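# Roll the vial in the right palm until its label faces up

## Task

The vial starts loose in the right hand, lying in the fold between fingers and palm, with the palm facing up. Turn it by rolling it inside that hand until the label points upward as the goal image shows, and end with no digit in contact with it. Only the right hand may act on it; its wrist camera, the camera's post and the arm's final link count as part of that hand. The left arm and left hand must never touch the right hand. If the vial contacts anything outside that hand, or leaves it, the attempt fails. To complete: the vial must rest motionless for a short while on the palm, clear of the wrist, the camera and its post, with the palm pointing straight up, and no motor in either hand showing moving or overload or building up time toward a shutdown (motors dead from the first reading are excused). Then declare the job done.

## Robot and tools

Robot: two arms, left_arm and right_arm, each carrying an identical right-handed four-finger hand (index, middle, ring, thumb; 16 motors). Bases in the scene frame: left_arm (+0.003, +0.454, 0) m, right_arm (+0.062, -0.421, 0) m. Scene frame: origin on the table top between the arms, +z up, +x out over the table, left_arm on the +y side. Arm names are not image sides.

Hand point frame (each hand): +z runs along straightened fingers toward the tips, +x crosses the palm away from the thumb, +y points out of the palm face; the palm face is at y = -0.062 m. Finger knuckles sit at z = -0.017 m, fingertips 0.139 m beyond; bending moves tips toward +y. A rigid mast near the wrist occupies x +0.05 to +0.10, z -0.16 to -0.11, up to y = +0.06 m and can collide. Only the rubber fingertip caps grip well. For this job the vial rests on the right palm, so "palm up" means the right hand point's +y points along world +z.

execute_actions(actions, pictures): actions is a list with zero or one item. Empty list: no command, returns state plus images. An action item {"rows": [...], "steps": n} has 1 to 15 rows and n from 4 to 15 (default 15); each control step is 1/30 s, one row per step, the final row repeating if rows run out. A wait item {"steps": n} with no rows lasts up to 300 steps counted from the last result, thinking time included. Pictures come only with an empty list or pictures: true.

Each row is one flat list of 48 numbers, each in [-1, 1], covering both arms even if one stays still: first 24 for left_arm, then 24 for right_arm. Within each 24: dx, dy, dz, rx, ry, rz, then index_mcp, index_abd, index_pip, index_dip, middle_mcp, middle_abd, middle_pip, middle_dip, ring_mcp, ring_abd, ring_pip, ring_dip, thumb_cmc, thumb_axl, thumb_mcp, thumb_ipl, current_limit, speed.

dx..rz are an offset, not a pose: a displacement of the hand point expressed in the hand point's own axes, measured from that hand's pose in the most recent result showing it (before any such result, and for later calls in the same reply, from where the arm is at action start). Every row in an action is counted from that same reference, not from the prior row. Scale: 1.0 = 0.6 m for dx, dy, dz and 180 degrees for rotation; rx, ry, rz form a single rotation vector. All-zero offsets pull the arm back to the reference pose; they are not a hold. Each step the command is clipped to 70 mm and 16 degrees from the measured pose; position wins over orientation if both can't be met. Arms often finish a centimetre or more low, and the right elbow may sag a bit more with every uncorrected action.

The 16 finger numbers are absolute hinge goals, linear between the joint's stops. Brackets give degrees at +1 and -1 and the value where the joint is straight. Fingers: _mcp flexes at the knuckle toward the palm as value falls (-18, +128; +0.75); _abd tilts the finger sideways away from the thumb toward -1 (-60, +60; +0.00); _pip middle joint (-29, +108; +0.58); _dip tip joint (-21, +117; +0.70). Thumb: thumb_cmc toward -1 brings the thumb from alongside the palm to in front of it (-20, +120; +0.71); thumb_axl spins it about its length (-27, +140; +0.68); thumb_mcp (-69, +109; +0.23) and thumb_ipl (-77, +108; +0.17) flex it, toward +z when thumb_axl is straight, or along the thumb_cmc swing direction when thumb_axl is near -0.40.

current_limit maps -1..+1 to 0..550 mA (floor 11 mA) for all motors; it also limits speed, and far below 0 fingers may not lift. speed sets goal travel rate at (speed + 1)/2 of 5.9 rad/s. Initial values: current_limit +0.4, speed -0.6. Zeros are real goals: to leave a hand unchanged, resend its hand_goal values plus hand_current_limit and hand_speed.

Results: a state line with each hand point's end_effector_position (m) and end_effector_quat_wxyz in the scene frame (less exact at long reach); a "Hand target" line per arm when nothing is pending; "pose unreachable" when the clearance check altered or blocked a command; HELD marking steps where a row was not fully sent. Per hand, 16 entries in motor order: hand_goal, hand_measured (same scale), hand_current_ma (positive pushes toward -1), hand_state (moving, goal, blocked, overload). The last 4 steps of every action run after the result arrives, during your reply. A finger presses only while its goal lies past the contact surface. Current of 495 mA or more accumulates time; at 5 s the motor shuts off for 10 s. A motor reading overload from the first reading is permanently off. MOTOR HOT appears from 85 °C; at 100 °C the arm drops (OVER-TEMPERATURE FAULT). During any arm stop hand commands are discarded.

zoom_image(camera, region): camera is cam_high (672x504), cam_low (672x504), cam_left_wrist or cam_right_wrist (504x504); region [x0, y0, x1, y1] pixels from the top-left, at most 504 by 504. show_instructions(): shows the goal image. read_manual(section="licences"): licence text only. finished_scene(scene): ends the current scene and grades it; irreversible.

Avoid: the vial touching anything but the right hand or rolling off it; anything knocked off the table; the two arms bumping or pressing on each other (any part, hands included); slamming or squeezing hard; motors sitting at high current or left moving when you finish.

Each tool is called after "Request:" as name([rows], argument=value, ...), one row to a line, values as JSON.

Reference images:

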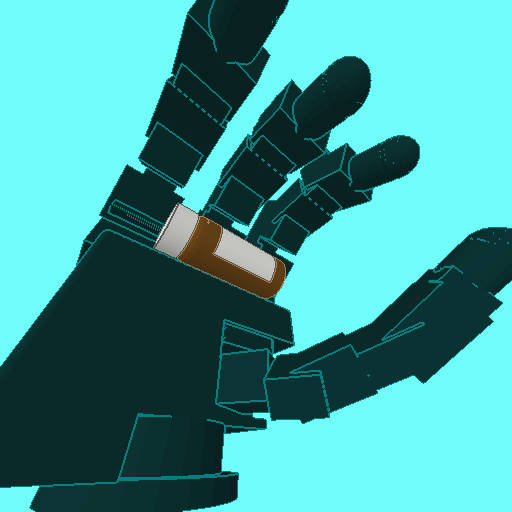

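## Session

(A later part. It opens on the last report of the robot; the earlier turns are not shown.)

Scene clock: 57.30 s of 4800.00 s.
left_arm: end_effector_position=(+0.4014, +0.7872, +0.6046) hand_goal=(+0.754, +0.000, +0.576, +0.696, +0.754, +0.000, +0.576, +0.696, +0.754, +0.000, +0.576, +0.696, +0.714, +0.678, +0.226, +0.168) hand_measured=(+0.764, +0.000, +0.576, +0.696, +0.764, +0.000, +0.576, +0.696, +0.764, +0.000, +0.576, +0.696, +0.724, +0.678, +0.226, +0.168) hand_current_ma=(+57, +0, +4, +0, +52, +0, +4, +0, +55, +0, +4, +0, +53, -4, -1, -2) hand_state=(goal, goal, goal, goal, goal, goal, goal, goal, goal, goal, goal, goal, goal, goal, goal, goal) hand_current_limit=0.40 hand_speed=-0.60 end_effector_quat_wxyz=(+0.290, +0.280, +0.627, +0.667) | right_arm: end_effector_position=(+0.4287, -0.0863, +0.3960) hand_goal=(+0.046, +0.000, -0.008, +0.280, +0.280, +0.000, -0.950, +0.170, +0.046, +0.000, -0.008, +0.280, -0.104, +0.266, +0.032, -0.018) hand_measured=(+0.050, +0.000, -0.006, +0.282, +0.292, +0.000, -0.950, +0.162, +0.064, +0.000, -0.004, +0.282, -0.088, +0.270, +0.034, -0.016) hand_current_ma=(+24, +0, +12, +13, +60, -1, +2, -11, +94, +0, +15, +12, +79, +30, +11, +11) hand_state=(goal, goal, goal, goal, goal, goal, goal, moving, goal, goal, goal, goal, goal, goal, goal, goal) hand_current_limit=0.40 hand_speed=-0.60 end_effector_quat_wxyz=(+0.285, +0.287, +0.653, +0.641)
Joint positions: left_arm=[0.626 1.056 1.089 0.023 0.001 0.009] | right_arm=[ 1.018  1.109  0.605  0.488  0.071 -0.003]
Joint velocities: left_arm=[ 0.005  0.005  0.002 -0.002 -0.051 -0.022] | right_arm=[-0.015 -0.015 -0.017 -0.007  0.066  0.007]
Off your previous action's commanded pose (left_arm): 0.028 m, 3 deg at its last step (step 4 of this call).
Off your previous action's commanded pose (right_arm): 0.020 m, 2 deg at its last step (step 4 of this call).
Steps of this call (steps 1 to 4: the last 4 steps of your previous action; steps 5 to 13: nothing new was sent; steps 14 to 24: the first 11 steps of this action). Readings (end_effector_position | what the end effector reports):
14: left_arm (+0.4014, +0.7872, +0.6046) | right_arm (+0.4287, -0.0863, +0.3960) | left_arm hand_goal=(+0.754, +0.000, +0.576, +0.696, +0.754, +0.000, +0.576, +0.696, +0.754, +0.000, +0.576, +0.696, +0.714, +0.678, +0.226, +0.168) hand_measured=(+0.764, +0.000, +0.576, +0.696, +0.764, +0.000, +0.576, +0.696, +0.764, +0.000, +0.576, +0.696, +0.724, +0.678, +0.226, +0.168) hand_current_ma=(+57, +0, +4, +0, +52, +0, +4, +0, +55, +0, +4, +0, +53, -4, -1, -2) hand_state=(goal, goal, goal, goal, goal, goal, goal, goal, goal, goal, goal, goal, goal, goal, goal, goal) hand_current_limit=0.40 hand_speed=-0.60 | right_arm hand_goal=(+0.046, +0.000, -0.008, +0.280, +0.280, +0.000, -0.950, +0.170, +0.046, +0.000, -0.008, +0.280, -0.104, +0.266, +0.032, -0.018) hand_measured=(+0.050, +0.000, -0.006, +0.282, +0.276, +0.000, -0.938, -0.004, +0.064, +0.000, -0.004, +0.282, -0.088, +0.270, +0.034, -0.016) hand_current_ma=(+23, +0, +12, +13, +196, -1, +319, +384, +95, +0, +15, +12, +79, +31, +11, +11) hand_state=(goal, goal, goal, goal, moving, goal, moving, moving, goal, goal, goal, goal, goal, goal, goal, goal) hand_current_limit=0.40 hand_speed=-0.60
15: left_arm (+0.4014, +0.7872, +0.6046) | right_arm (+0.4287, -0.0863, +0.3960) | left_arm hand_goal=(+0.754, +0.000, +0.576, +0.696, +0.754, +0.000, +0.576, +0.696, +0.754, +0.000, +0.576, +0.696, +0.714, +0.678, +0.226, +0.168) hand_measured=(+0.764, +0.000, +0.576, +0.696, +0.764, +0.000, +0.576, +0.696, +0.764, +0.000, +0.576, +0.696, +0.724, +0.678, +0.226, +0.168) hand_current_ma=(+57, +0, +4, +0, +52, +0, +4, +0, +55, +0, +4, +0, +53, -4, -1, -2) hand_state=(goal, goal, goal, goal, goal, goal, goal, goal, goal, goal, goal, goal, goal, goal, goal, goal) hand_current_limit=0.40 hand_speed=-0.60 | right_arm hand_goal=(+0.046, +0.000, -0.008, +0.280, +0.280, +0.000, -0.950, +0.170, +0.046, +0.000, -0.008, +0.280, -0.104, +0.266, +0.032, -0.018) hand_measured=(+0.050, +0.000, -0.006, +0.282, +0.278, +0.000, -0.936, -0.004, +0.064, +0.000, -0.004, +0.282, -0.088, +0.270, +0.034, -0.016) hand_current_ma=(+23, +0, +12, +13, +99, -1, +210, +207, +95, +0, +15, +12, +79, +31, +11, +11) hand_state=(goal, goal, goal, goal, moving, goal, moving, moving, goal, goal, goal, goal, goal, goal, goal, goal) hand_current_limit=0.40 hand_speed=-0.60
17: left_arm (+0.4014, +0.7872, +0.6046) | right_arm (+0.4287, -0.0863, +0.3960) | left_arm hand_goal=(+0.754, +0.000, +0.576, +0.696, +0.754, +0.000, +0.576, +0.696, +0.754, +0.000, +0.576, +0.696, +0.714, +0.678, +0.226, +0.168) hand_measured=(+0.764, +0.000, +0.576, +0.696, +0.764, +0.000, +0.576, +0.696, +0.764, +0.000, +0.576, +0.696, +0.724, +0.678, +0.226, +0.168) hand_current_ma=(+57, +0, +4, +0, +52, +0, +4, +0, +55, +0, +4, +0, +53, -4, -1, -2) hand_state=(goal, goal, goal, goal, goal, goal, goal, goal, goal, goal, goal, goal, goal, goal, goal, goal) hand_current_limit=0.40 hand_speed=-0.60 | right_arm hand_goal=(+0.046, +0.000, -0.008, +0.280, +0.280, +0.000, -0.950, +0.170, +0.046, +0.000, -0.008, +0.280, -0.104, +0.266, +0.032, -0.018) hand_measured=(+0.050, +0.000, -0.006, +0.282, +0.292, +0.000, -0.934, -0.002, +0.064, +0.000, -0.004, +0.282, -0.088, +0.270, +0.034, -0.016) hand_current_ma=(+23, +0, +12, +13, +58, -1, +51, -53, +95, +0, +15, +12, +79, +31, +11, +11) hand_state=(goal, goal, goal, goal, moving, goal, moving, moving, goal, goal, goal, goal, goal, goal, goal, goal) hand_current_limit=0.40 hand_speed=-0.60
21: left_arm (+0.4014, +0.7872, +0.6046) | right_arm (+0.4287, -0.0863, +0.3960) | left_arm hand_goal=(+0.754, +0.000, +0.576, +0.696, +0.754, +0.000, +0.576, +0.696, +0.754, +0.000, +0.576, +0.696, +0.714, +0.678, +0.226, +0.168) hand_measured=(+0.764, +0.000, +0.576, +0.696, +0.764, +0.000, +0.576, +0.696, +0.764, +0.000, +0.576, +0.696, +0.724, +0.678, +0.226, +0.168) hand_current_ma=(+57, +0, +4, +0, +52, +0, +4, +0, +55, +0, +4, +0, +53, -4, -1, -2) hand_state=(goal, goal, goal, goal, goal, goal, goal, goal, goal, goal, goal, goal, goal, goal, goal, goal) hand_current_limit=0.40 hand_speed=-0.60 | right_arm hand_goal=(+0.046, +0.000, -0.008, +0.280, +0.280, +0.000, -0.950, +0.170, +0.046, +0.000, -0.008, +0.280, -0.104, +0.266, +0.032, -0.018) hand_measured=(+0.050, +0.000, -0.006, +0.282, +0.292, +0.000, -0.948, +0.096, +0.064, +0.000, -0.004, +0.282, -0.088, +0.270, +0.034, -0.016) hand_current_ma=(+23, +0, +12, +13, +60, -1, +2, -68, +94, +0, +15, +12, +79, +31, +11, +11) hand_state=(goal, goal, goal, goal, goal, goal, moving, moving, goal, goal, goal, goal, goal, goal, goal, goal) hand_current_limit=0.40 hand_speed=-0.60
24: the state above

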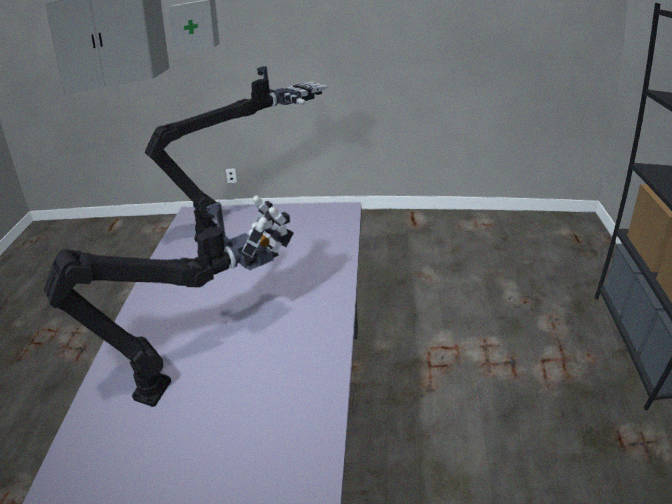

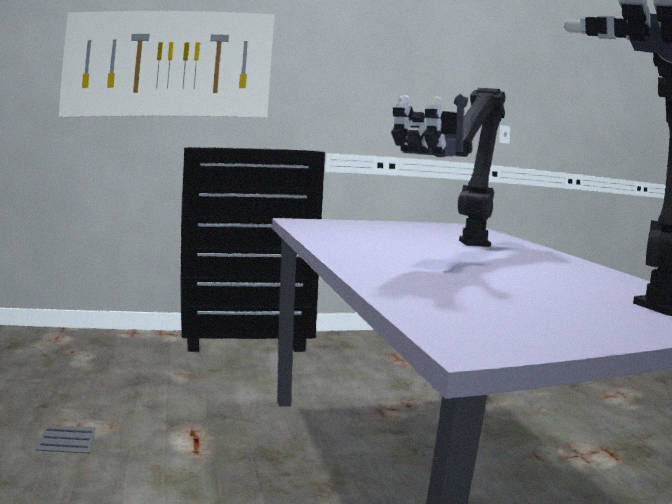

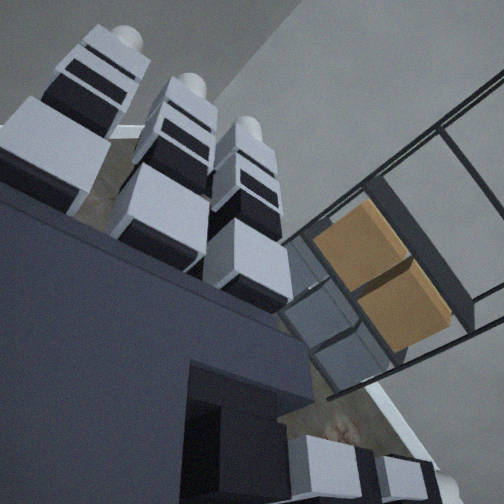

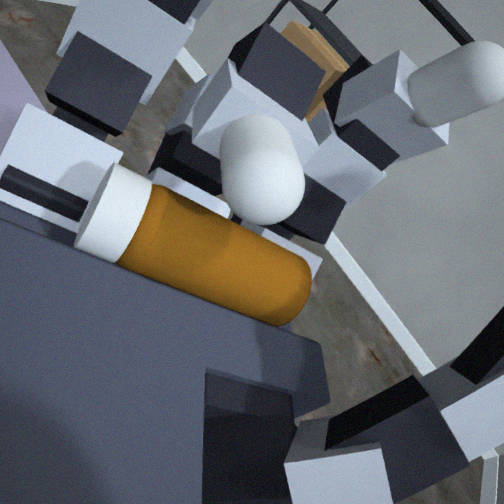

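Request:
execute_actions([
  {"rows": [
[0,0.0463,-0.0099,-0.0163,0,0,0.754,0,0.576,0.696,0.754,0,0.576,0.696,0.754,0,0.576,0.696,0.714,0.678,0.226,0.168,0.4,-0.6,0,0.0333,0.0025,-0.0123,0.0004,0.001,0.046,0,-0.008,0.28,0.36,0,-1,0.12,0.046,0,-0.008,0.28,-0.104,0.266,0.032,-0.018,0.4,-0.4],
[0,0.0463,-0.0099,-0.0163,0,0,0.754,0,0.576,0.696,0.754,0,0.576,0.696,0.754,0,0.576,0.696,0.714,0.678,0.226,0.168,0.4,-0.6,0,0.0333,0.0025,-0.0123,0.0004,0.001,0.046,0,-0.008,0.28,0.36,0,-1,0.12,0.046,0,-0.008,0.28,-0.104,0.266,0.032,-0.018,0.4,-0.4],
[0,0.0463,-0.0099,-0.0163,0,0,0.754,0,0.576,0.696,0.754,0,0.576,0.696,0.754,0,0.576,0.696,0.714,0.678,0.226,0.168,0.4,-0.6,0,0.0333,0.0025,-0.0123,0.0004,0.001,0.046,0,-0.008,0.28,0.36,0,-1,-0.09,0.046,0,-0.008,0.28,-0.104,0.266,0.032,-0.018,0.4,-0.4]
], "steps": 13},
])

Request:
execute_actions([
  {"rows": [
[0,0.0463,-0.0099,-0.0163,0,0,0.754,0,0.576,0.696,0.754,0,0.576,0.696,0.754,0,0.576,0.696,0.714,0.678,0.226,0.168,0.4,-0.6,0,0.0333,0.0025,-0.0123,0.0004,0.001,0.046,0,-0.008,0.28,0.339,0,-1,-0.09,0.046,0,-0.008,0.28,-0.104,0.266,0.032,-0.018,0.4,-0.4],
[0,0.0463,-0.0099,-0.0163,0,0,0.754,0,0.576,0.696,0.754,0,0.576,0.696,0.754,0,0.576,0.696,0.714,0.678,0.226,0.168,0.4,-0.6,0,0.0333,0.0025,-0.0123,0.0004,0.001,0.046,0,-0.008,0.28,0.317,0,-1,-0.085,0.046,0,-0.008,0.28,-0.104,0.266,0.032,-0.018,0.4,-0.4],
[0,0.0463,-0.0099,-0.0163,0,0,0.754,0,0.576,0.696,0.754,0,0.576,0.696,0.754,0,0.576,0.696,0.714,0.678,0.226,0.168,0.4,-0.6,0,0.0333,0.0025,-0.0123,0.0004,0.001,0.046,0,-0.008,0.28,0.296,0,-1,-0.078,0.046,0,-0.008,0.28,-0.104,0.266,0.032,-0.018,0.4,-0.4],
[0,0.0463,-0.0099,-0.0163,0,0,0.754,0,0.576,0.696,0.754,0,0.576,0.696,0.754,0,0.576,0.696,0.714,0.678,0.226,0.168,0.4,-0.6,0,0.0333,0.0025,-0.0123,0.0004,0.001,0.046,0,-0.008,0.28,0.274,0,-1,-0.071,0.046,0,-0.008,0.28,-0.104,0.266,0.032,-0.018,0.4,-0.4],
[0,0.0463,-0.0099,-0.0163,0,0,0.754,0,0.576,0.696,0.754,0,0.576,0.696,0.754,0,0.576,0.696,0.714,0.678,0.226,0.168,0.4,-0.6,0,0.0333,0.0025,-0.0123,0.0004,0.001,0.046,0,-0.008,0.28,0.253,0,-1,-0.065,0.046,0,-0.008,0.28,-0.104,0.266,0.032,-0.018,0.4,-0.4],
[0,0.0463,-0.0099,-0.0163,0,0,0.754,0,0.576,0.696,0.754,0,0.576,0.696,0.754,0,0.576,0.696,0.714,0.678,0.226,0.168,0.4,-0.6,0,0.0333,0.0025,-0.0123,0.0004,0.001,0.046,0,-0.008,0.28,0.232,0,-1,-0.059,0.046,0,-0.008,0.28,-0.104,0.266,0.032,-0.018,0.4,-0.4],
[0,0.0463,-0.0099,-0.0163,0,0,0.754,0,0.576,0.696,0.754,0,0.576,0.696,0.754,0,0.576,0.696,0.714,0.678,0.226,0.168,0.4,-0.6,0,0.0333,0.0025,-0.0123,0.0004,0.001,0.046,0,-0.008,0.28,0.21,0,-1,-0.053,0.046,0,-0.008,0.28,-0.104,0.266,0.032,-0.018,0.4,-0.4],
[0,0.0463,-0.0099,-0.0163,0,0,0.754,0,0.576,0.696,0.754,0,0.576,0.696,0.754,0,0.576,0.696,0.714,0.678,0.226,0.168,0.4,-0.6,0,0.0333,0.0025,-0.0123,0.0004,0.001,0.046,0,-0.008,0.28,0.189,0,-1,-0.046,0.046,0,-0.008,0.28,-0.104,0.266,0.032,-0.018,0.4,-0.4],
[0,0.0463,-0.0099,-0.0163,0,0,0.754,0,0.576,0.696,0.754,0,0.576,0.696,0.754,0,0.576,0.696,0.714,0.678,0.226,0.168,0.4,-0.6,0,0.0333,0.0025,-0.0123,0.0004,0.001,0.046,0,-0.008,0.28,0.167,0,-1,-0.04,0.046,0,-0.008,0.28,-0.104,0.266,0.032,-0.018,0.4,-0.4],
[0,0.0463,-0.0099,-0.0163,0,0,0.754,0,0.576,0.696,0.754,0,0.576,0.696,0.754,0,0.576,0.696,0.714,0.678,0.226,0.168,0.4,-0.6,0,0.0333,0.0025,-0.0123,0.0004,0.001,0.046,0,-0.008,0.28,0.146,0,-1,-0.034,0.046,0,-0.008,0.28,-0.104,0.266,0.032,-0.018,0.4,-0.4],
[0,0.0463,-0.0099,-0.0163,0,0,0.754,0,0.576,0.696,0.754,0,0.576,0.696,0.754,0,0.576,0.696,0.714,0.678,0.226,0.168,0.4,-0.6,0,0.0333,0.0025,-0.0123,0.0004,0.001,0.046,0,-0.008,0.28,0.125,0,-1,-0.028,0.046,0,-0.008,0.28,-0.104,0.266,0.032,-0.018,0.4,-0.4],
[0,0.0463,-0.0099,-0.0163,0,0,0.754,0,0.576,0.696,0.754,0,0.576,0.696,0.754,0,0.576,0.696,0.714,0.678,0.226,0.168,0.4,-0.6,0,0.0333,0.0025,-0.0123,0.0004,0.001,0.046,0,-0.008,0.28,0.103,0,-1,-0.022,0.046,0,-0.008,0.28,-0.104,0.266,0.032,-0.018,0.4,-0.4],
[0,0.0463,-0.0099,-0.0163,0,0,0.754,0,0.576,0.696,0.754,0,0.576,0.696,0.754,0,0.576,0.696,0.714,0.678,0.226,0.168,0.4,-0.6,0,0.0333,0.0025,-0.0123,0.0004,0.001,0.046,0,-0.008,0.28,0.082,0,-1,-0.017,0.046,0,-0.008,0.28,-0.104,0.266,0.032,-0.018,0.4,-0.4],
[0,0.0463,-0.0099,-0.0163,0,0,0.754,0,0.576,0.696,0.754,0,0.576,0.696,0.754,0,0.576,0.696,0.714,0.678,0.226,0.168,0.4,-0.6,0,0.0333,0.0025,-0.0123,0.0004,0.001,0.046,0,-0.008,0.28,0.06,0,-1,-0.011,0.046,0,-0.008,0.28,-0.104,0.266,0.032,-0.018,0.4,-0.4],
[0,0.0463,-0.0099,-0.0163,0,0,0.754,0,0.576,0.696,0.754,0,0.576,0.696,0.754,0,0.576,0.696,0.714,0.678,0.226,0.168,0.4,-0.6,0,0.0333,0.0025,-0.0123,0.0004,0.001,0.046,0,-0.008,0.28,0.04,0,-1,-0.005,0.046,0,-0.008,0.28,-0.104,0.266,0.032,-0.018,0.4,-0.4]
], "steps": 15},
])

Request:
execute_actions([
  {"steps": 8},
], pictures=true)

Scene clock: 59.60 s of 4800.00 s.
left_arm: end_effector_position=(+0.4014, +0.7872, +0.6046) hand_goal=(+0.754, +0.000, +0.576, +0.696, +0.754, +0.000, +0.576, +0.696, +0.754, +0.000, +0.576, +0.696, +0.714, +0.678, +0.226, +0.168) hand_measured=(+0.764, +0.000, +0.576, +0.696, +0.764, +0.000, +0.576, +0.696, +0.764, +0.000, +0.576, +0.696, +0.724, +0.678, +0.226, +0.168) hand_current_ma=(+57, +0, +4, +0, +52, +0, +4, +0, +55, +0, +4, +0, +53, -4, -1, -2) hand_state=(goal, goal, goal, goal, goal, goal, goal, goal, goal, goal, goal, goal, goal, goal, goal, goal) hand_current_limit=0.40 hand_speed=-0.60 end_effector_quat_wxyz=(+0.290, +0.280, +0.627, +0.667) | right_arm: end_effector_position=(+0.4287, -0.0863, +0.3960) hand_goal=(+0.046, +0.000, -0.008, +0.280, +0.360, +0.000, -1.000, -0.090, +0.046, +0.000, -0.008, +0.280, -0.104, +0.266, +0.032, -0.018) hand_measured=(+0.050, +0.000, -0.006, +0.282, +0.364, +0.000, -1.000, -0.054, +0.064, +0.000, -0.004, +0.282, -0.088, +0.270, +0.034, -0.016) hand_current_ma=(+24, +0, +12, +13, +21, -1, +10, +31, +94, +0, +15, +12, +79, +30, +11, +11) hand_state=(goal, goal, goal, goal, goal, goal, moving, moving, goal, goal, goal, goal, goal, goal, goal, goal) hand_current_limit=0.40 hand_speed=-0.40 end_effector_quat_wxyz=(+0.285, +0.287, +0.653, +0.641)
Joint positions: left_arm=[0.626 1.056 1.089 0.023 0.001 0.009] | right_arm=[ 1.018  1.109  0.605  0.488  0.071 -0.003]
Joint velocities: left_arm=[ 0.005 -0.005  0.012 -0.002 -0.007 -0.095] | right_arm=[-0.015 -0.005  0.007  0.012  0.066  0.022]
Off your previous action's commanded pose (left_arm): 0.028 m, 3 deg at its last step (step 4 of this call).
Off your previous action's commanded pose (right_arm): 0.020 m, 2 deg at its last step (step 4 of this call).
Steps of this call (steps 1 to 4: the last 4 steps of your previous action; steps 5 to 60: nothing new was sent; steps 61 to 69: the first 9 steps of this action). Readings (end_effector_position | what the end effector reports):
61: left_arm (+0.4014, +0.7872, +0.6046) | right_arm (+0.4287, -0.0863, +0.3960) | left_arm hand_goal=(+0.754, +0.000, +0.576, +0.696, +0.754, +0.000, +0.576, +0.696, +0.754, +0.000, +0.576, +0.696, +0.714, +0.678, +0.226, +0.168) hand_measured=(+0.764, +0.000, +0.576, +0.696, +0.764, +0.000, +0.576, +0.696, +0.764, +0.000, +0.576, +0.696, +0.724, +0.678, +0.226, +0.168) hand_current_ma=(+57, +0, +4, +0, +52, +0, +4, +0, +55, +0, +4, +0, +53, -4, -1, -2) hand_state=(goal, goal, goal, goal, goal, goal, goal, goal, goal, goal, goal, goal, goal, goal, goal, goal) hand_current_limit=0.40 hand_speed=-0.60 | right_arm hand_goal=(+0.046, +0.000, -0.008, +0.280, +0.360, +0.000, -1.000, +0.120, +0.046, +0.000, -0.008, +0.280, -0.104, +0.266, +0.032, -0.018) hand_measured=(+0.050, +0.000, -0.006, +0.282, +0.292, +0.000, -0.950, +0.166, +0.064, +0.000, -0.004, +0.282, -0.088, +0.270, +0.034, -0.016) hand_current_ma=(+24, +0, +12, +13, +60, -1, +2, -22, +94, +0, +15, +12, +79, +30, +11, +11) hand_state=(goal, goal, goal, goal, moving, goal, moving, moving, goal, goal, goal, goal, goal, goal, goal, goal) hand_current_limit=0.40 hand_speed=-0.40
62: left_arm (+0.4014, +0.7872, +0.6046) | right_arm (+0.4287, -0.0863, +0.3960) | left_arm hand_goal=(+0.754, +0.000, +0.576, +0.696, +0.754, +0.000, +0.576, +0.696, +0.754, +0.000, +0.576, +0.696, +0.714, +0.678, +0.226, +0.168) hand_measured=(+0.764, +0.000, +0.576, +0.696, +0.764, +0.000, +0.576, +0.696, +0.764, +0.000, +0.576, +0.696, +0.724, +0.678, +0.226, +0.168) hand_current_ma=(+57, +0, +4, +0, +52, +0, +4, +0, +55, +0, +4, +0, +53, -4, -1, -2) hand_state=(goal, goal, goal, goal, goal, goal, goal, goal, goal, goal, goal, goal, goal, goal, goal, goal) hand_current_limit=0.40 hand_speed=-0.60 | right_arm hand_goal=(+0.046, +0.000, -0.008, +0.280, +0.360, +0.000, -1.000, +0.120, +0.046, +0.000, -0.008, +0.280, -0.104, +0.266, +0.032, -0.018) hand_measured=(+0.050, +0.000, -0.006, +0.282, +0.294, +0.000, -0.954, +0.162, +0.064, +0.000, -0.004, +0.282, -0.088, +0.270, +0.034, -0.016) hand_current_ma=(+24, +0, +12, +13, -89, -1, +118, +123, +94, +0, +15, +12, +79, +30, +11, +11) hand_state=(goal, goal, goal, goal, moving, goal, moving, moving, goal, goal, goal, goal, goal, goal, goal, goal) hand_current_limit=0.40 hand_speed=-0.40
64: left_arm (+0.4014, +0.7872, +0.6046) | right_arm (+0.4287, -0.0863, +0.3960) | left_arm hand_goal=(+0.754, +0.000, +0.576, +0.696, +0.754, +0.000, +0.576, +0.696, +0.754, +0.000, +0.576, +0.696, +0.714, +0.678, +0.226, +0.168) hand_measured=(+0.764, +0.000, +0.576, +0.696, +0.764, +0.000, +0.576, +0.696, +0.764, +0.000, +0.576, +0.696, +0.724, +0.678, +0.226, +0.168) hand_current_ma=(+57, +0, +4, +0, +52, +0, +4, +0, +55, +0, +4, +0, +53, -4, -1, -2) hand_state=(goal, goal, goal, goal, goal, goal, goal, goal, goal, goal, goal, goal, goal, goal, goal, goal) hand_current_limit=0.40 hand_speed=-0.60 | right_arm hand_goal=(+0.046, +0.000, -0.008, +0.280, +0.360, +0.000, -1.000, -0.090, +0.046, +0.000, -0.008, +0.280, -0.104, +0.266, +0.032, -0.018) hand_measured=(+0.050, +0.000, -0.006, +0.282, +0.348, +0.000, -0.994, +0.124, +0.064, +0.000, -0.004, +0.282, -0.088, +0.270, +0.034, -0.016) hand_current_ma=(+24, +0, +12, +13, +64, -1, -11, +118, +94, +0, +15, +12, +79, +30, +11, +11) hand_state=(goal, goal, goal, goal, moving, goal, moving, moving, goal, goal, goal, goal, goal, goal, goal, goal) hand_current_limit=0.40 hand_speed=-0.40
68: left_arm (+0.4014, +0.7872, +0.6046) | right_arm (+0.4287, -0.0863, +0.3960) | left_arm hand_goal=(+0.754, +0.000, +0.576, +0.696, +0.754, +0.000, +0.576, +0.696, +0.754, +0.000, +0.576, +0.696, +0.714, +0.678, +0.226, +0.168) hand_measured=(+0.764, +0.000, +0.576, +0.696, +0.764, +0.000, +0.576, +0.696, +0.764, +0.000, +0.576, +0.696, +0.724, +0.678, +0.226, +0.168) hand_current_ma=(+57, +0, +4, +0, +52, +0, +4, +0, +55, +0, +4, +0, +53, -4, -1, -2) hand_state=(goal, goal, goal, goal, goal, goal, goal, goal, goal, goal, goal, goal, goal, goal, goal, goal) hand_current_limit=0.40 hand_speed=-0.60 | right_arm hand_goal=(+0.046, +0.000, -0.008, +0.280, +0.360, +0.000, -1.000, -0.090, +0.046, +0.000, -0.008, +0.280, -0.104, +0.266, +0.032, -0.018) hand_measured=(+0.050, +0.000, -0.006, +0.282, +0.364, +0.000, -1.000, -0.018, +0.064, +0.000, -0.004, +0.282, -0.088, +0.270, +0.034, -0.016) hand_current_ma=(+24, +0, +12, +13, +21, -1, +3, +70, +94, +0, +15, +12, +79, +30, +11, +11) hand_state=(goal, goal, goal, goal, goal, goal, goal, moving, goal, goal, goal, goal, goal, goal, goal, goal) hand_current_limit=0.40 hand_speed=-0.40
69: the state above

Scene clock: 60.10 s of 4800.00 s.
left_arm: end_effector_position=(+0.4014, +0.7872, +0.6046) hand_goal=(+0.754, +0.000, +0.576, +0.696, +0.754, +0.000, +0.576, +0.696, +0.754, +0.000, +0.576, +0.696, +0.714, +0.678, +0.226, +0.168) hand_measured=(+0.764, +0.000, +0.576, +0.696, +0.764, +0.000, +0.576, +0.696, +0.764, +0.000, +0.576, +0.696, +0.724, +0.678, +0.226, +0.168) hand_current_ma=(+57, +0, +4, +0, +52, +0, +4, +0, +55, +0, +4, +0, +53, -4, -1, -2) hand_state=(goal, goal, goal, goal, goal, goal, goal, goal, goal, goal, goal, goal, goal, goal, goal, goal) hand_current_limit=0.40 hand_speed=-0.60 end_effector_quat_wxyz=(+0.290, +0.280, +0.627, +0.667) | right_arm: end_effector_position=(+0.4287, -0.0863, +0.3960) hand_goal=(+0.046, +0.000, -0.008, +0.280, +0.126, +0.000, -1.000, -0.028, +0.046, +0.000, -0.008, +0.280, -0.104, +0.266, +0.032, -0.018) hand_measured=(+0.050, +0.000, -0.006, +0.282, +0.224, +0.000, -0.982, -0.036, +0.064, +0.000, -0.004, +0.282, -0.088, +0.270, +0.034, -0.016) hand_current_ma=(+24, +0, +12, +13, +215, -1, +91, +28, +94, +0, +15, +12, +79, +30, +11, +11) hand_state=(goal, goal, goal, goal, moving, goal, goal, moving, goal, goal, goal, goal, goal, goal, goal, goal) hand_current_limit=0.40 hand_speed=-0.40 end_effector_quat_wxyz=(+0.285, +0.287, +0.653, +0.641)
Joint positions: left_arm=[0.626 1.056 1.089 0.023 0.001 0.009] | right_arm=[ 1.018  1.109  0.605  0.488  0.071 -0.003]
Joint velocities: left_arm=[-0.005 -0.015 -0.002 -0.007 -0.022  0.007] | right_arm=[ 0.005 -0.005  0.002  0.022 -0.022 -0.066]
Off your previous action's commanded pose (left_arm): 0.028 m, 3 deg at its last step (step 4 of this call).
Off your previous action's commanded pose (right_arm): 0.020 m, 2 deg at its last step (step 4 of this call).
Steps of this call (steps 1 to 4: the last 4 steps of your previous action; steps 5 to 15: the first 11 steps of this action, its rows measured from where the robot was after step 4). Readings (end_effector_position | what the end effector reports):
4: left_arm (+0.4014, +0.7872, +0.6046) | right_arm (+0.4287, -0.0863, +0.3960) | left_arm hand_goal=(+0.754, +0.000, +0.576, +0.696, +0.754, +0.000, +0.576, +0.696, +0.754, +0.000, +0.576, +0.696, +0.714, +0.678, +0.226, +0.168) hand_measured=(+0.764, +0.000, +0.576, +0.696, +0.764, +0.000, +0.576, +0.696, +0.764, +0.000, +0.576, +0.696, +0.724, +0.678, +0.226, +0.168) hand_current_ma=(+57, +0, +4, +0, +52, +0, +4, +0, +55, +0, +4, +0, +53, -4, -1, -2) hand_state=(goal, goal, goal, goal, goal, goal, goal, goal, goal, goal, goal, goal, goal, goal, goal, goal) hand_current_limit=0.40 hand_speed=-0.60 | right_arm hand_goal=(+0.046, +0.000, -0.008, +0.280, +0.360, +0.000, -1.000, -0.090, +0.046, +0.000, -0.008, +0.280, -0.104, +0.266, +0.032, -0.018) hand_measured=(+0.050, +0.000, -0.006, +0.282, +0.364, +0.000, -0.992, -0.066, +0.064, +0.000, -0.004, +0.282, -0.088, +0.270, +0.034, -0.016) hand_current_ma=(+24, +0, +12, +13, +26, -1, +45, +122, +94, +0, +15, +12, +79, +30, +11, +11) hand_state=(goal, goal, goal, goal, goal, goal, goal, blocked, goal, goal, goal, goal, goal, goal, goal, goal) hand_current_limit=0.40 hand_speed=-0.40
5: left_arm (+0.4014, +0.7872, +0.6046) | right_arm (+0.4287, -0.0863, +0.3960) | left_arm hand_goal=(+0.754, +0.000, +0.576, +0.696, +0.754, +0.000, +0.576, +0.696, +0.754, +0.000, +0.576, +0.696, +0.714, +0.678, +0.226, +0.168) hand_measured=(+0.764, +0.000, +0.576, +0.696, +0.764, +0.000, +0.576, +0.696, +0.764, +0.000, +0.576, +0.696, +0.724, +0.678, +0.226, +0.168) hand_current_ma=(+57, +0, +4, +0, +52, +0, +4, +0, +55, +0, +4, +0, +53, -4, -1, -2) hand_state=(goal, goal, goal, goal, goal, goal, goal, goal, goal, goal, goal, goal, goal, goal, goal, goal) hand_current_limit=0.40 hand_speed=-0.60 | right_arm hand_goal=(+0.046, +0.000, -0.008, +0.280, +0.340, +0.000, -1.000, -0.090, +0.046, +0.000, -0.008, +0.280, -0.104, +0.266, +0.032, -0.018) hand_measured=(+0.050, +0.000, -0.006, +0.282, +0.364, +0.000, -0.992, -0.066, +0.064, +0.000, -0.004, +0.282, -0.088, +0.270, +0.034, -0.016) hand_current_ma=(+24, +0, +12, +13, +27, -1, +45, +122, +94, +0, +15, +12, +79, +30, +11, +11) hand_state=(goal, goal, goal, goal, moving, goal, goal, blocked, goal, goal, goal, goal, goal, goal, goal, goal) hand_current_limit=0.40 hand_speed=-0.40
6: left_arm (+0.4014, +0.7872, +0.6046) | right_arm (+0.4287, -0.0863, +0.3960) | left_arm hand_goal=(+0.754, +0.000, +0.576, +0.696, +0.754, +0.000, +0.576, +0.696, +0.754, +0.000, +0.576, +0.696, +0.714, +0.678, +0.226, +0.168) hand_measured=(+0.764, +0.000, +0.576, +0.696, +0.764, +0.000, +0.576, +0.696, +0.764, +0.000, +0.576, +0.696, +0.724, +0.678, +0.226, +0.168) hand_current_ma=(+57, +0, +4, +0, +52, +0, +4, +0, +55, +0, +4, +0, +53, -4, -1, -2) hand_state=(goal, goal, goal, goal, goal, goal, goal, goal, goal, goal, goal, goal, goal, goal, goal, goal) hand_current_limit=0.40 hand_speed=-0.60 | right_arm hand_goal=(+0.046, +0.000, -0.008, +0.280, +0.318, +0.000, -1.000, -0.084, +0.046, +0.000, -0.008, +0.280, -0.104, +0.266, +0.032, -0.018) hand_measured=(+0.050, +0.000, -0.006, +0.282, +0.364, +0.000, -0.992, -0.066, +0.064, +0.000, -0.004, +0.282, -0.088, +0.270, +0.034, -0.016) hand_current_ma=(+24, +0, +12, +13, +122, -1, +46, +122, +94, +0, +15, +12, +79, +30, +11, +11) hand_state=(goal, goal, goal, goal, moving, goal, goal, moving, goal, goal, goal, goal, goal, goal, goal, goal) hand_current_limit=0.40 hand_speed=-0.40
8: left_arm (+0.4014, +0.7872, +0.6046) | right_arm (+0.4287, -0.0863, +0.3960) | left_arm hand_goal=(+0.754, +0.000, +0.576, +0.696, +0.754, +0.000, +0.576, +0.696, +0.754, +0.000, +0.576, +0.696, +0.714, +0.678, +0.226, +0.168) hand_measured=(+0.764, +0.000, +0.576, +0.696, +0.764, +0.000, +0.576, +0.696, +0.764, +0.000, +0.576, +0.696, +0.724, +0.678, +0.226, +0.168) hand_current_ma=(+57, +0, +4, +0, +52, +0, +4, +0, +55, +0, +4, +0, +53, -4, -1, -2) hand_state=(goal, goal, goal, goal, goal, goal, goal, goal, goal, goal, goal, goal, goal, goal, goal, goal) hand_current_limit=0.40 hand_speed=-0.60 | right_arm hand_goal=(+0.046, +0.000, -0.008, +0.280, +0.274, +0.000, -1.000, -0.070, +0.046, +0.000, -0.008, +0.280, -0.104, +0.266, +0.032, -0.018) hand_measured=(+0.050, +0.000, -0.006, +0.282, +0.346, +0.000, -0.988, -0.066, +0.064, +0.000, -0.004, +0.282, -0.088, +0.270, +0.034, -0.016) hand_current_ma=(+24, +0, +12, +13, +214, -1, +78, +58, +94, +0, +15, +12, +79, +30, +11, +11) hand_state=(goal, goal, goal, goal, moving, goal, moving, moving, goal, goal, goal, goal, goal, goal, goal, goal) hand_current_limit=0.40 hand_speed=-0.40
12: left_arm (+0.4014, +0.7872, +0.6046) | right_arm (+0.4287, -0.0863, +0.3960) | left_arm hand_goal=(+0.754, +0.000, +0.576, +0.696, +0.754, +0.000, +0.576, +0.696, +0.754, +0.000, +0.576, +0.696, +0.714, +0.678, +0.226, +0.168) hand_measured=(+0.764, +0.000, +0.576, +0.696, +0.764, +0.000, +0.576, +0.696, +0.764, +0.000, +0.576, +0.696, +0.724, +0.678, +0.226, +0.168) hand_current_ma=(+57, +0, +4, +0, +52, +0, +4, +0, +55, +0, +4, +0, +53, -4, -1, -2) hand_state=(goal, goal, goal, goal, goal, goal, goal, goal, goal, goal, goal, goal, goal, goal, goal, goal) hand_current_limit=0.40 hand_speed=-0.60 | right_arm hand_goal=(+0.046, +0.000, -0.008, +0.280, +0.190, +0.000, -1.000, -0.046, +0.046, +0.000, -0.008, +0.280, -0.104, +0.266, +0.032, -0.018) hand_measured=(+0.050, +0.000, -0.006, +0.282, +0.280, +0.000, -0.982, -0.052, +0.064, +0.000, -0.004, +0.282, -0.088, +0.270, +0.034, -0.016) hand_current_ma=(+24, +0, +12, +13, +212, -1, +88, +31, +94, +0, +15, +12, +79, +30, +11, +11) hand_state=(goal, goal, goal, goal, moving, goal, goal, moving, goal, goal, goal, goal, goal, goal, goal, goal) hand_current_limit=0.40 hand_speed=-0.40
15: the state above

Scene clock: 60.37 s of 4800.00 s.
left_arm: end_effector_position=(+0.4014, +0.7872, +0.6046) hand_goal=(+0.754, +0.000, +0.576, +0.696, +0.754, +0.000, +0.576, +0.696, +0.754, +0.000, +0.576, +0.696, +0.714, +0.678, +0.226, +0.168) hand_measured=(+0.764, +0.000, +0.576, +0.696, +0.764, +0.000, +0.576, +0.696, +0.764, +0.000, +0.576, +0.696, +0.724, +0.678, +0.226, +0.168) hand_current_ma=(+57, +0, +4, +0, +52, +0, +4, +0, +55, +0, +4, +0, +53, -4, -1, -2) hand_state=(goal, goal, goal, goal, goal, goal, goal, goal, goal, goal, goal, goal, goal, goal, goal, goal) hand_current_limit=0.40 hand_speed=-0.60 end_effector_quat_wxyz=(+0.290, +0.280, +0.627, +0.667) | right_arm: end_effector_position=(+0.4287, -0.0863, +0.3960) hand_goal=(+0.046, +0.000, -0.008, +0.280, +0.040, +0.000, -1.000, -0.004, +0.046, +0.000, -0.008, +0.280, -0.104, +0.266, +0.032, -0.018) hand_measured=(+0.050, +0.000, -0.006, +0.282, +0.082, +0.000, -0.980, +0.002, +0.064, +0.000, -0.004, +0.282, -0.088, +0.270, +0.034, -0.016) hand_current_ma=(+24, +0, +12, +13, +188, -1, +104, +31, +94, +0, +15, +12, +79, +30, +11, +11) hand_state=(goal, goal, goal, goal, moving, goal, moving, goal, goal, goal, goal, goal, goal, goal, goal, goal) hand_current_limit=0.40 hand_speed=-0.40 end_effector_quat_wxyz=(+0.285, +0.287, +0.653, +0.641)
Joint positions: left_arm=[0.626 1.056 1.089 0.023 0.001 0.009] | right_arm=[ 1.018  1.109  0.605  0.488  0.071 -0.003]
Joint velocities: left_arm=[-0.005 -0.005 -0.027 -0.007 -0.051 -0.051] | right_arm=[-0.005  0.005  0.007  0.007 -0.022  0.007]
Hand target (left_arm): +0.395, +0.782, +0.631; +0.296, +0.272, +0.610, +0.682
Hand target (right_arm): +0.430, -0.086, +0.416; +0.289, +0.282, +0.640, +0.654
Off the commanded pose (left_arm): 0.028 m, 3 deg.
Off the commanded pose (right_arm): 0.020 m, 2 deg.
Kept back: nothing.
Steps of this call (steps 1 to 4: the last 4 steps of your previous action; steps 5 to 8: nothing new was sent). Readings (end_effector_position | what the end effector reports):
1: left_arm (+0.4014, +0.7872, +0.6046) | right_arm (+0.4287, -0.0863, +0.3960) | left_arm hand_goal=(+0.754, +0.000, +0.576, +0.696, +0.754, +0.000, +0.576, +0.696, +0.754, +0.000, +0.576, +0.696, +0.714, +0.678, +0.226, +0.168) hand_measured=(+0.764, +0.000, +0.576, +0.696, +0.764, +0.000, +0.576, +0.696, +0.764, +0.000, +0.576, +0.696, +0.724, +0.678, +0.226, +0.168) hand_current_ma=(+57, +0, +4, +0, +52, +0, +4, +0, +55, +0, +4, +0, +53, -4, -1, -2) hand_state=(goal, goal, goal, goal, goal, goal, goal, goal, goal, goal, goal, goal, goal, goal, goal, goal) hand_current_limit=0.40 hand_speed=-0.60 | right_arm hand_goal=(+0.046, +0.000, -0.008, +0.280, +0.104, +0.000, -1.000, -0.022, +0.046, +0.000, -0.008, +0.280, -0.104, +0.266, +0.032, -0.018) hand_measured=(+0.050, +0.000, -0.006, +0.282, +0.206, +0.000, -0.982, -0.030, +0.064, +0.000, -0.004, +0.282, -0.088, +0.270, +0.034, -0.016) hand_current_ma=(+24, +0, +12, +13, +217, -1, +93, +27, +94, +0, +15, +12, +79, +30, +11, +11) hand_state=(goal, goal, goal, goal, moving, goal, goal, moving, goal, goal, goal, goal, goal, goal, goal, goal) hand_current_limit=0.40 hand_speed=-0.40
2: left_arm (+0.4014, +0.7872, +0.6046) | right_arm (+0.4287, -0.0863, +0.3960) | left_arm hand_goal=(+0.754, +0.000, +0.576, +0.696, +0.754, +0.000, +0.576, +0.696, +0.754, +0.000, +0.576, +0.696, +0.714, +0.678, +0.226, +0.168) hand_measured=(+0.764, +0.000, +0.576, +0.696, +0.764, +0.000, +0.576, +0.696, +0.764, +0.000, +0.576, +0.696, +0.724, +0.678, +0.226, +0.168) hand_current_ma=(+57, +0, +4, +0, +52, +0, +4, +0, +55, +0, +4, +0, +53, -4, -1, -2) hand_state=(goal, goal, goal, goal, goal, goal, goal, goal, goal, goal, goal, goal, goal, goal, goal, goal) hand_current_limit=0.40 hand_speed=-0.60 | right_arm hand_goal=(+0.046, +0.000, -0.008, +0.280, +0.082, +0.000, -1.000, -0.016, +0.046, +0.000, -0.008, +0.280, -0.104, +0.266, +0.032, -0.018) hand_measured=(+0.050, +0.000, -0.006, +0.282, +0.186, +0.000, -0.982, -0.024, +0.064, +0.000, -0.004, +0.282, -0.088, +0.270, +0.034, -0.016) hand_current_ma=(+24, +0, +12, +13, +214, -1, +92, +27, +94, +0, +15, +12, +79, +30, +11, +11) hand_state=(goal, goal, goal, goal, moving, goal, goal, moving, goal, goal, goal, goal, goal, goal, goal, goal) hand_current_limit=0.40 hand_speed=-0.40
4: left_arm (+0.4014, +0.7872, +0.6046) | right_arm (+0.4287, -0.0863, +0.3960) | left_arm hand_goal=(+0.754, +0.000, +0.576, +0.696, +0.754, +0.000, +0.576, +0.696, +0.754, +0.000, +0.576, +0.696, +0.714, +0.678, +0.226, +0.168) hand_measured=(+0.764, +0.000, +0.576, +0.696, +0.764, +0.000, +0.576, +0.696, +0.764, +0.000, +0.576, +0.696, +0.724, +0.678, +0.226, +0.168) hand_current_ma=(+57, +0, +4, +0, +52, +0, +4, +0, +55, +0, +4, +0, +53, -4, -1, -2) hand_state=(goal, goal, goal, goal, goal, goal, goal, goal, goal, goal, goal, goal, goal, goal, goal, goal) hand_current_limit=0.40 hand_speed=-0.60 | right_arm hand_goal=(+0.046, +0.000, -0.008, +0.280, +0.040, +0.000, -1.000, -0.004, +0.046, +0.000, -0.008, +0.280, -0.104, +0.266, +0.032, -0.018) hand_measured=(+0.050, +0.000, -0.006, +0.282, +0.148, +0.000, -0.982, -0.012, +0.064, +0.000, -0.004, +0.282, -0.088, +0.270, +0.034, -0.016) hand_current_ma=(+24, +0, +12, +13, +207, -1, +92, +24, +94, +0, +15, +12, +79, +30, +11, +11) hand_state=(goal, goal, goal, goal, moving, goal, goal, moving, goal, goal, goal, goal, goal, goal, goal, goal) hand_current_limit=0.40 hand_speed=-0.40
8: the state above

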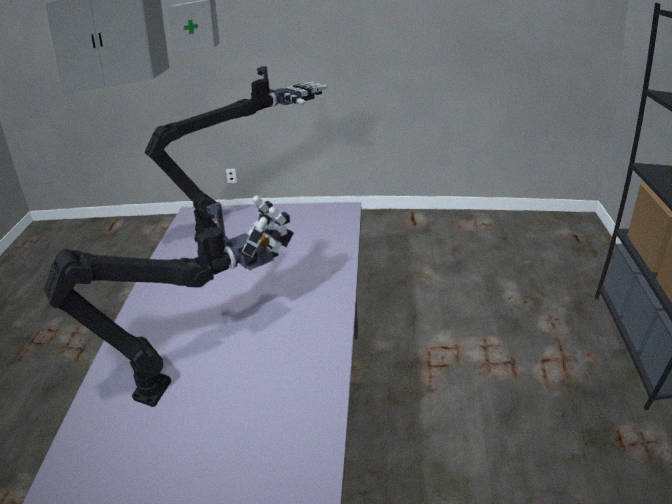

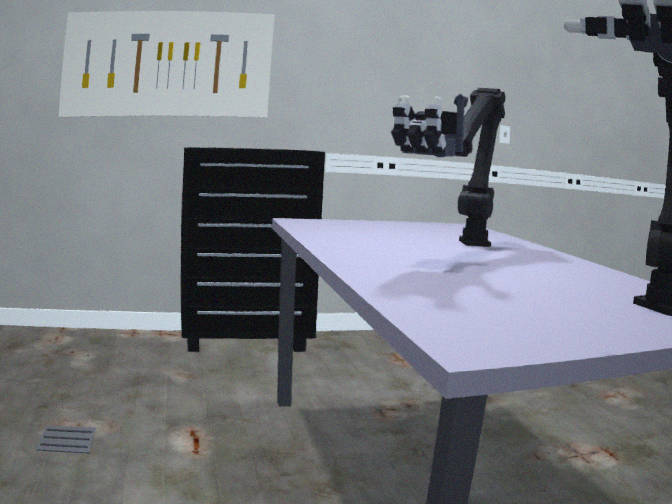

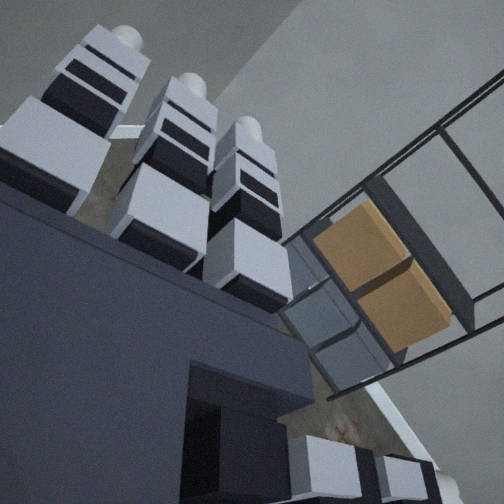

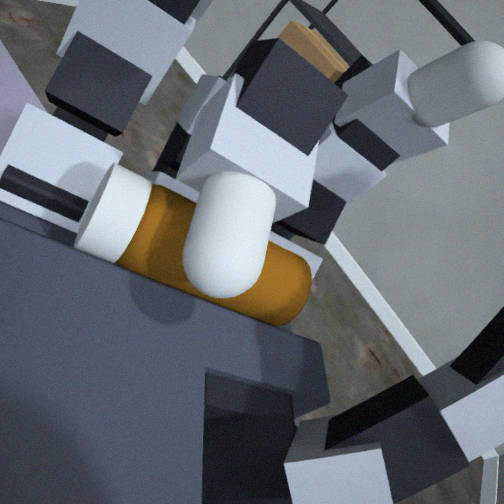

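Request:
execute_actions([
  {"rows": [
[0,0.0463,-0.0099,-0.0163,0,0,0.754,0,0.576,0.696,0.754,0,0.576,0.696,0.754,0,0.576,0.696,0.714,0.678,0.226,0.168,0.4,-0.6,0,0.0333,0.0025,-0.0123,0.0004,0.001,0.046,0,-0.008,0.28,0.07,0,-1,0.12,0.046,0,-0.008,0.28,-0.104,0.266,0.032,-0.018,0.4,-0.4],
[0,0.0463,-0.0099,-0.0163,0,0,0.754,0,0.576,0.696,0.754,0,0.576,0.696,0.754,0,0.576,0.696,0.714,0.678,0.226,0.168,0.4,-0.6,0,0.0333,0.0025,-0.0123,0.0004,0.001,0.046,0,-0.008,0.28,0.07,0,-1,0.12,0.046,0,-0.008,0.28,-0.104,0.266,0.032,-0.018,0.4,-0.4],
[0,0.0463,-0.0099,-0.0163,0,0,0.754,0,0.576,0.696,0.754,0,0.576,0.696,0.754,0,0.576,0.696,0.714,0.678,0.226,0.168,0.4,-0.6,0,0.0333,0.0025,-0.0123,0.0004,0.001,0.046,0,-0.008,0.28,0.07,0,-1,0.12,0.046,0,-0.008,0.28,-0.104,0.266,0.032,-0.018,0.4,-0.4],
[0,0.0463,-0.0099,-0.0163,0,0,0.754,0,0.576,0.696,0.754,0,0.576,0.696,0.754,0,0.576,0.696,0.714,0.678,0.226,0.168,0.4,-0.6,0,0.0333,0.0025,-0.0123,0.0004,0.001,0.046,0,-0.008,0.28,0.36,0,-1,0.12,0.046,0,-0.008,0.28,-0.104,0.266,0.032,-0.018,0.4,-0.4]
], "steps": 15},
], pictures=true)

Scene clock: 61.13 s of 4800.00 s.
left_arm: end_effector_position=(+0.4014, +0.7872, +0.6046) hand_goal=(+0.754, +0.000, +0.576, +0.696, +0.754, +0.000, +0.576, +0.696, +0.754, +0.000, +0.576, +0.696, +0.714, +0.678, +0.226, +0.168) hand_measured=(+0.764, +0.000, +0.576, +0.696, +0.764, +0.000, +0.576, +0.696, +0.764, +0.000, +0.576, +0.696, +0.724, +0.678, +0.226, +0.168) hand_current_ma=(+57, +0, +4, +0, +52, +0, +4, +0, +55, +0, +4, +0, +53, -4, -1, -2) hand_state=(goal, goal, goal, goal, goal, goal, goal, goal, goal, goal, goal, goal, goal, goal, goal, goal) hand_current_limit=0.40 hand_speed=-0.60 end_effector_quat_wxyz=(+0.290, +0.280, +0.627, +0.667) | right_arm: end_effector_position=(+0.4287, -0.0863, +0.3960) hand_goal=(+0.046, +0.000, -0.008, +0.280, +0.360, +0.000, -1.000, +0.120, +0.046, +0.000, -0.008, +0.280, -0.104, +0.266, +0.032, -0.018) hand_measured=(+0.050, +0.000, -0.006, +0.282, +0.294, +0.000, -1.000, +0.116, +0.064, +0.000, -0.004, +0.282, -0.088, +0.270, +0.034, -0.016) hand_current_ma=(+24, +0, +12, +13, -31, -1, +1, -22, +94, +0, +15, +12, +79, +30, +11, +11) hand_state=(goal, goal, goal, goal, moving, goal, goal, goal, goal, goal, goal, goal, goal, goal, goal, goal) hand_current_limit=0.40 hand_speed=-0.40 end_effector_quat_wxyz=(+0.285, +0.287, +0.653, +0.641)
Joint positions: left_arm=[0.626 1.056 1.089 0.023 0.001 0.009] | right_arm=[ 1.018  1.109  0.605  0.488  0.071 -0.003]
Joint velocities: left_arm=[-0.015 -0.005 -0.002  0.007 -0.037 -0.007] | right_arm=[-0.005 -0.005 -0.012  0.017 -0.037  0.007]
Steps of this call (steps 1 to 12: nothing new was sent; steps 13 to 23: the first 11 steps of this action). Readings (end_effector_position | what the end effector reports):
13: left_arm (+0.4014, +0.7872, +0.6046) | right_arm (+0.4287, -0.0863, +0.3960) | left_arm hand_goal=(+0.754, +0.000, +0.576, +0.696, +0.754, +0.000, +0.576, +0.696, +0.754, +0.000, +0.576, +0.696, +0.714, +0.678, +0.226, +0.168) hand_measured=(+0.764, +0.000, +0.576, +0.696, +0.764, +0.000, +0.576, +0.696, +0.764, +0.000, +0.576, +0.696, +0.724, +0.678, +0.226, +0.168) hand_current_ma=(+57, +0, +4, +0, +52, +0, +4, +0, +55, +0, +4, +0, +53, -4, -1, -2) hand_state=(goal, goal, goal, goal, goal, goal, goal, goal, goal, goal, goal, goal, goal, goal, goal, goal) hand_current_limit=0.40 hand_speed=-0.60 | right_arm hand_goal=(+0.046, +0.000, -0.008, +0.280, +0.070, +0.000, -1.000, +0.120, +0.046, +0.000, -0.008, +0.280, -0.104, +0.266, +0.032, -0.018) hand_measured=(+0.050, +0.000, -0.006, +0.282, +0.078, +0.000, -0.980, +0.002, +0.064, +0.000, -0.004, +0.282, -0.088, +0.270, +0.034, -0.016) hand_current_ma=(+24, +0, +12, +13, +205, -1, +101, +30, +94, +0, +15, +12, +79, +30, +11, +11) hand_state=(goal, goal, goal, goal, moving, goal, goal, moving, goal, goal, goal, goal, goal, goal, goal, goal) hand_current_limit=0.40 hand_speed=-0.40
14: left_arm (+0.4014, +0.7872, +0.6046) | right_arm (+0.4287, -0.0863, +0.3960) | left_arm hand_goal=(+0.754, +0.000, +0.576, +0.696, +0.754, +0.000, +0.576, +0.696, +0.754, +0.000, +0.576, +0.696, +0.714, +0.678, +0.226, +0.168) hand_measured=(+0.764, +0.000, +0.576, +0.696, +0.764, +0.000, +0.576, +0.696, +0.764, +0.000, +0.576, +0.696, +0.724, +0.678, +0.226, +0.168) hand_current_ma=(+57, +0, +4, +0, +52, +0, +4, +0, +55, +0, +4, +0, +53, -4, -1, -2) hand_state=(goal, goal, goal, goal, goal, goal, goal, goal, goal, goal, goal, goal, goal, goal, goal, goal) hand_current_limit=0.40 hand_speed=-0.60 | right_arm hand_goal=(+0.046, +0.000, -0.008, +0.280, +0.070, +0.000, -1.000, +0.120, +0.046, +0.000, -0.008, +0.280, -0.104, +0.266, +0.032, -0.018) hand_measured=(+0.050, +0.000, -0.006, +0.282, +0.078, +0.000, -0.980, +0.006, +0.064, +0.000, -0.004, +0.282, -0.088, +0.270, +0.034, -0.016) hand_current_ma=(+24, +0, +12, +13, +47, -1, +101, -99, +94, +0, +15, +12, +79, +30, +11, +11) hand_state=(goal, goal, goal, goal, moving, goal, goal, moving, goal, goal, goal, goal, goal, goal, goal, goal) hand_current_limit=0.40 hand_speed=-0.40
16: left_arm (+0.4014, +0.7872, +0.6046) | right_arm (+0.4287, -0.0863, +0.3960) | left_arm hand_goal=(+0.754, +0.000, +0.576, +0.696, +0.754, +0.000, +0.576, +0.696, +0.754, +0.000, +0.576, +0.696, +0.714, +0.678, +0.226, +0.168) hand_measured=(+0.764, +0.000, +0.576, +0.696, +0.764, +0.000, +0.576, +0.696, +0.764, +0.000, +0.576, +0.696, +0.724, +0.678, +0.226, +0.168) hand_current_ma=(+57, +0, +4, +0, +52, +0, +4, +0, +55, +0, +4, +0, +53, -4, -1, -2) hand_state=(goal, goal, goal, goal, goal, goal, goal, goal, goal, goal, goal, goal, goal, goal, goal, goal) hand_current_limit=0.40 hand_speed=-0.60 | right_arm hand_goal=(+0.046, +0.000, -0.008, +0.280, +0.360, +0.000, -1.000, +0.120, +0.046, +0.000, -0.008, +0.280, -0.104, +0.266, +0.032, -0.018) hand_measured=(+0.050, +0.000, -0.006, +0.282, +0.080, +0.000, -0.994, +0.064, +0.064, +0.000, -0.004, +0.282, -0.088, +0.270, +0.034, -0.016) hand_current_ma=(+24, +0, +12, +13, +54, -1, -1, -75, +94, +0, +15, +12, +79, +30, +11, +11) hand_state=(goal, goal, goal, goal, moving, goal, moving, moving, goal, goal, goal, goal, goal, goal, goal, goal) hand_current_limit=0.40 hand_speed=-0.40
20: left_arm (+0.4014, +0.7872, +0.6046) | right_arm (+0.4287, -0.0863, +0.3960) | left_arm hand_goal=(+0.754, +0.000, +0.576, +0.696, +0.754, +0.000, +0.576, +0.696, +0.754, +0.000, +0.576, +0.696, +0.714, +0.678, +0.226, +0.168) hand_measured=(+0.764, +0.000, +0.576, +0.696, +0.764, +0.000, +0.576, +0.696, +0.764, +0.000, +0.576, +0.696, +0.724, +0.678, +0.226, +0.168) hand_current_ma=(+57, +0, +4, +0, +52, +0, +4, +0, +55, +0, +4, +0, +53, -4, -1, -2) hand_state=(goal, goal, goal, goal, goal, goal, goal, goal, goal, goal, goal, goal, goal, goal, goal, goal) hand_current_limit=0.40 hand_speed=-0.60 | right_arm hand_goal=(+0.046, +0.000, -0.008, +0.280, +0.360, +0.000, -1.000, +0.120, +0.046, +0.000, -0.008, +0.280, -0.104, +0.266, +0.032, -0.018) hand_measured=(+0.050, +0.000, -0.006, +0.282, +0.178, +0.000, -1.000, +0.116, +0.064, +0.000, -0.004, +0.282, -0.088, +0.270, +0.034, -0.016) hand_current_ma=(+24, +0, +12, +13, -44, -1, +0, -21, +94, +0, +15, +12, +79, +30, +11, +11) hand_state=(goal, goal, goal, goal, moving, goal, goal, moving, goal, goal, goal, goal, goal, goal, goal, goal) hand_current_limit=0.40 hand_speed=-0.40
23: the state above

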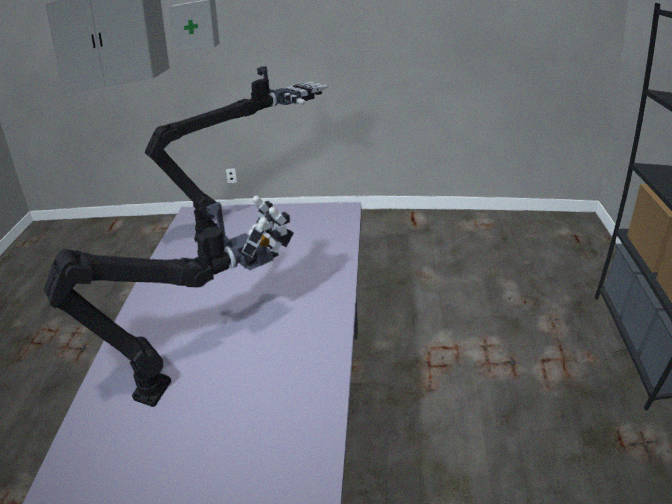

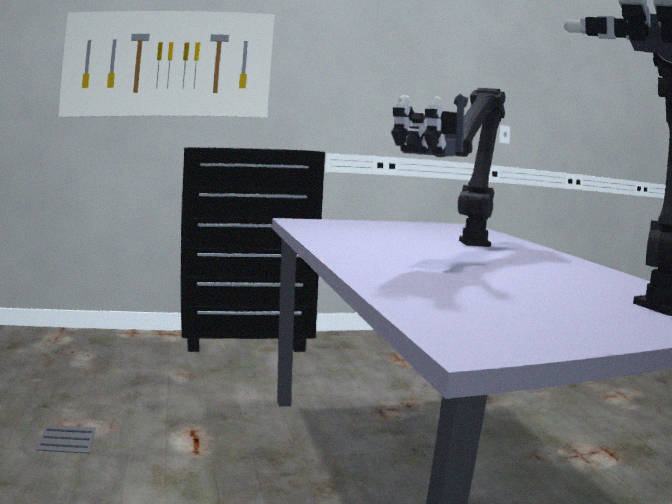

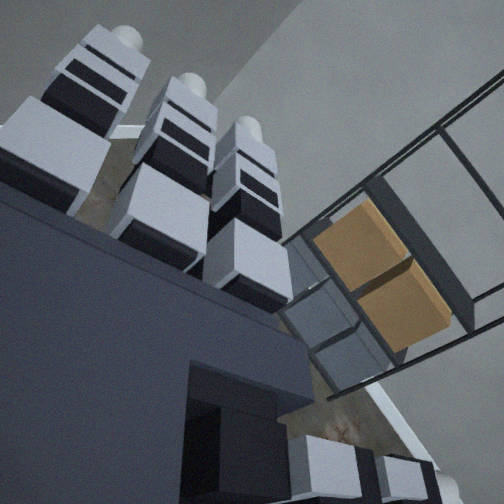

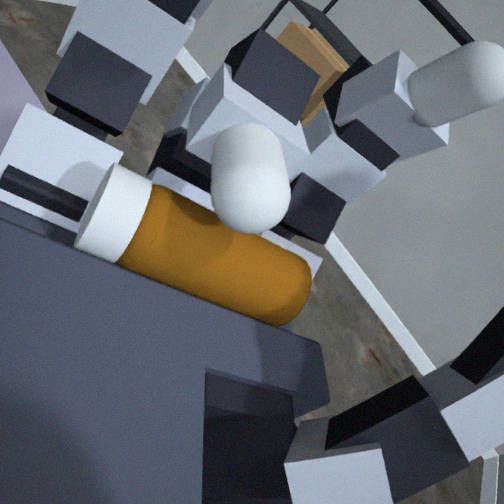

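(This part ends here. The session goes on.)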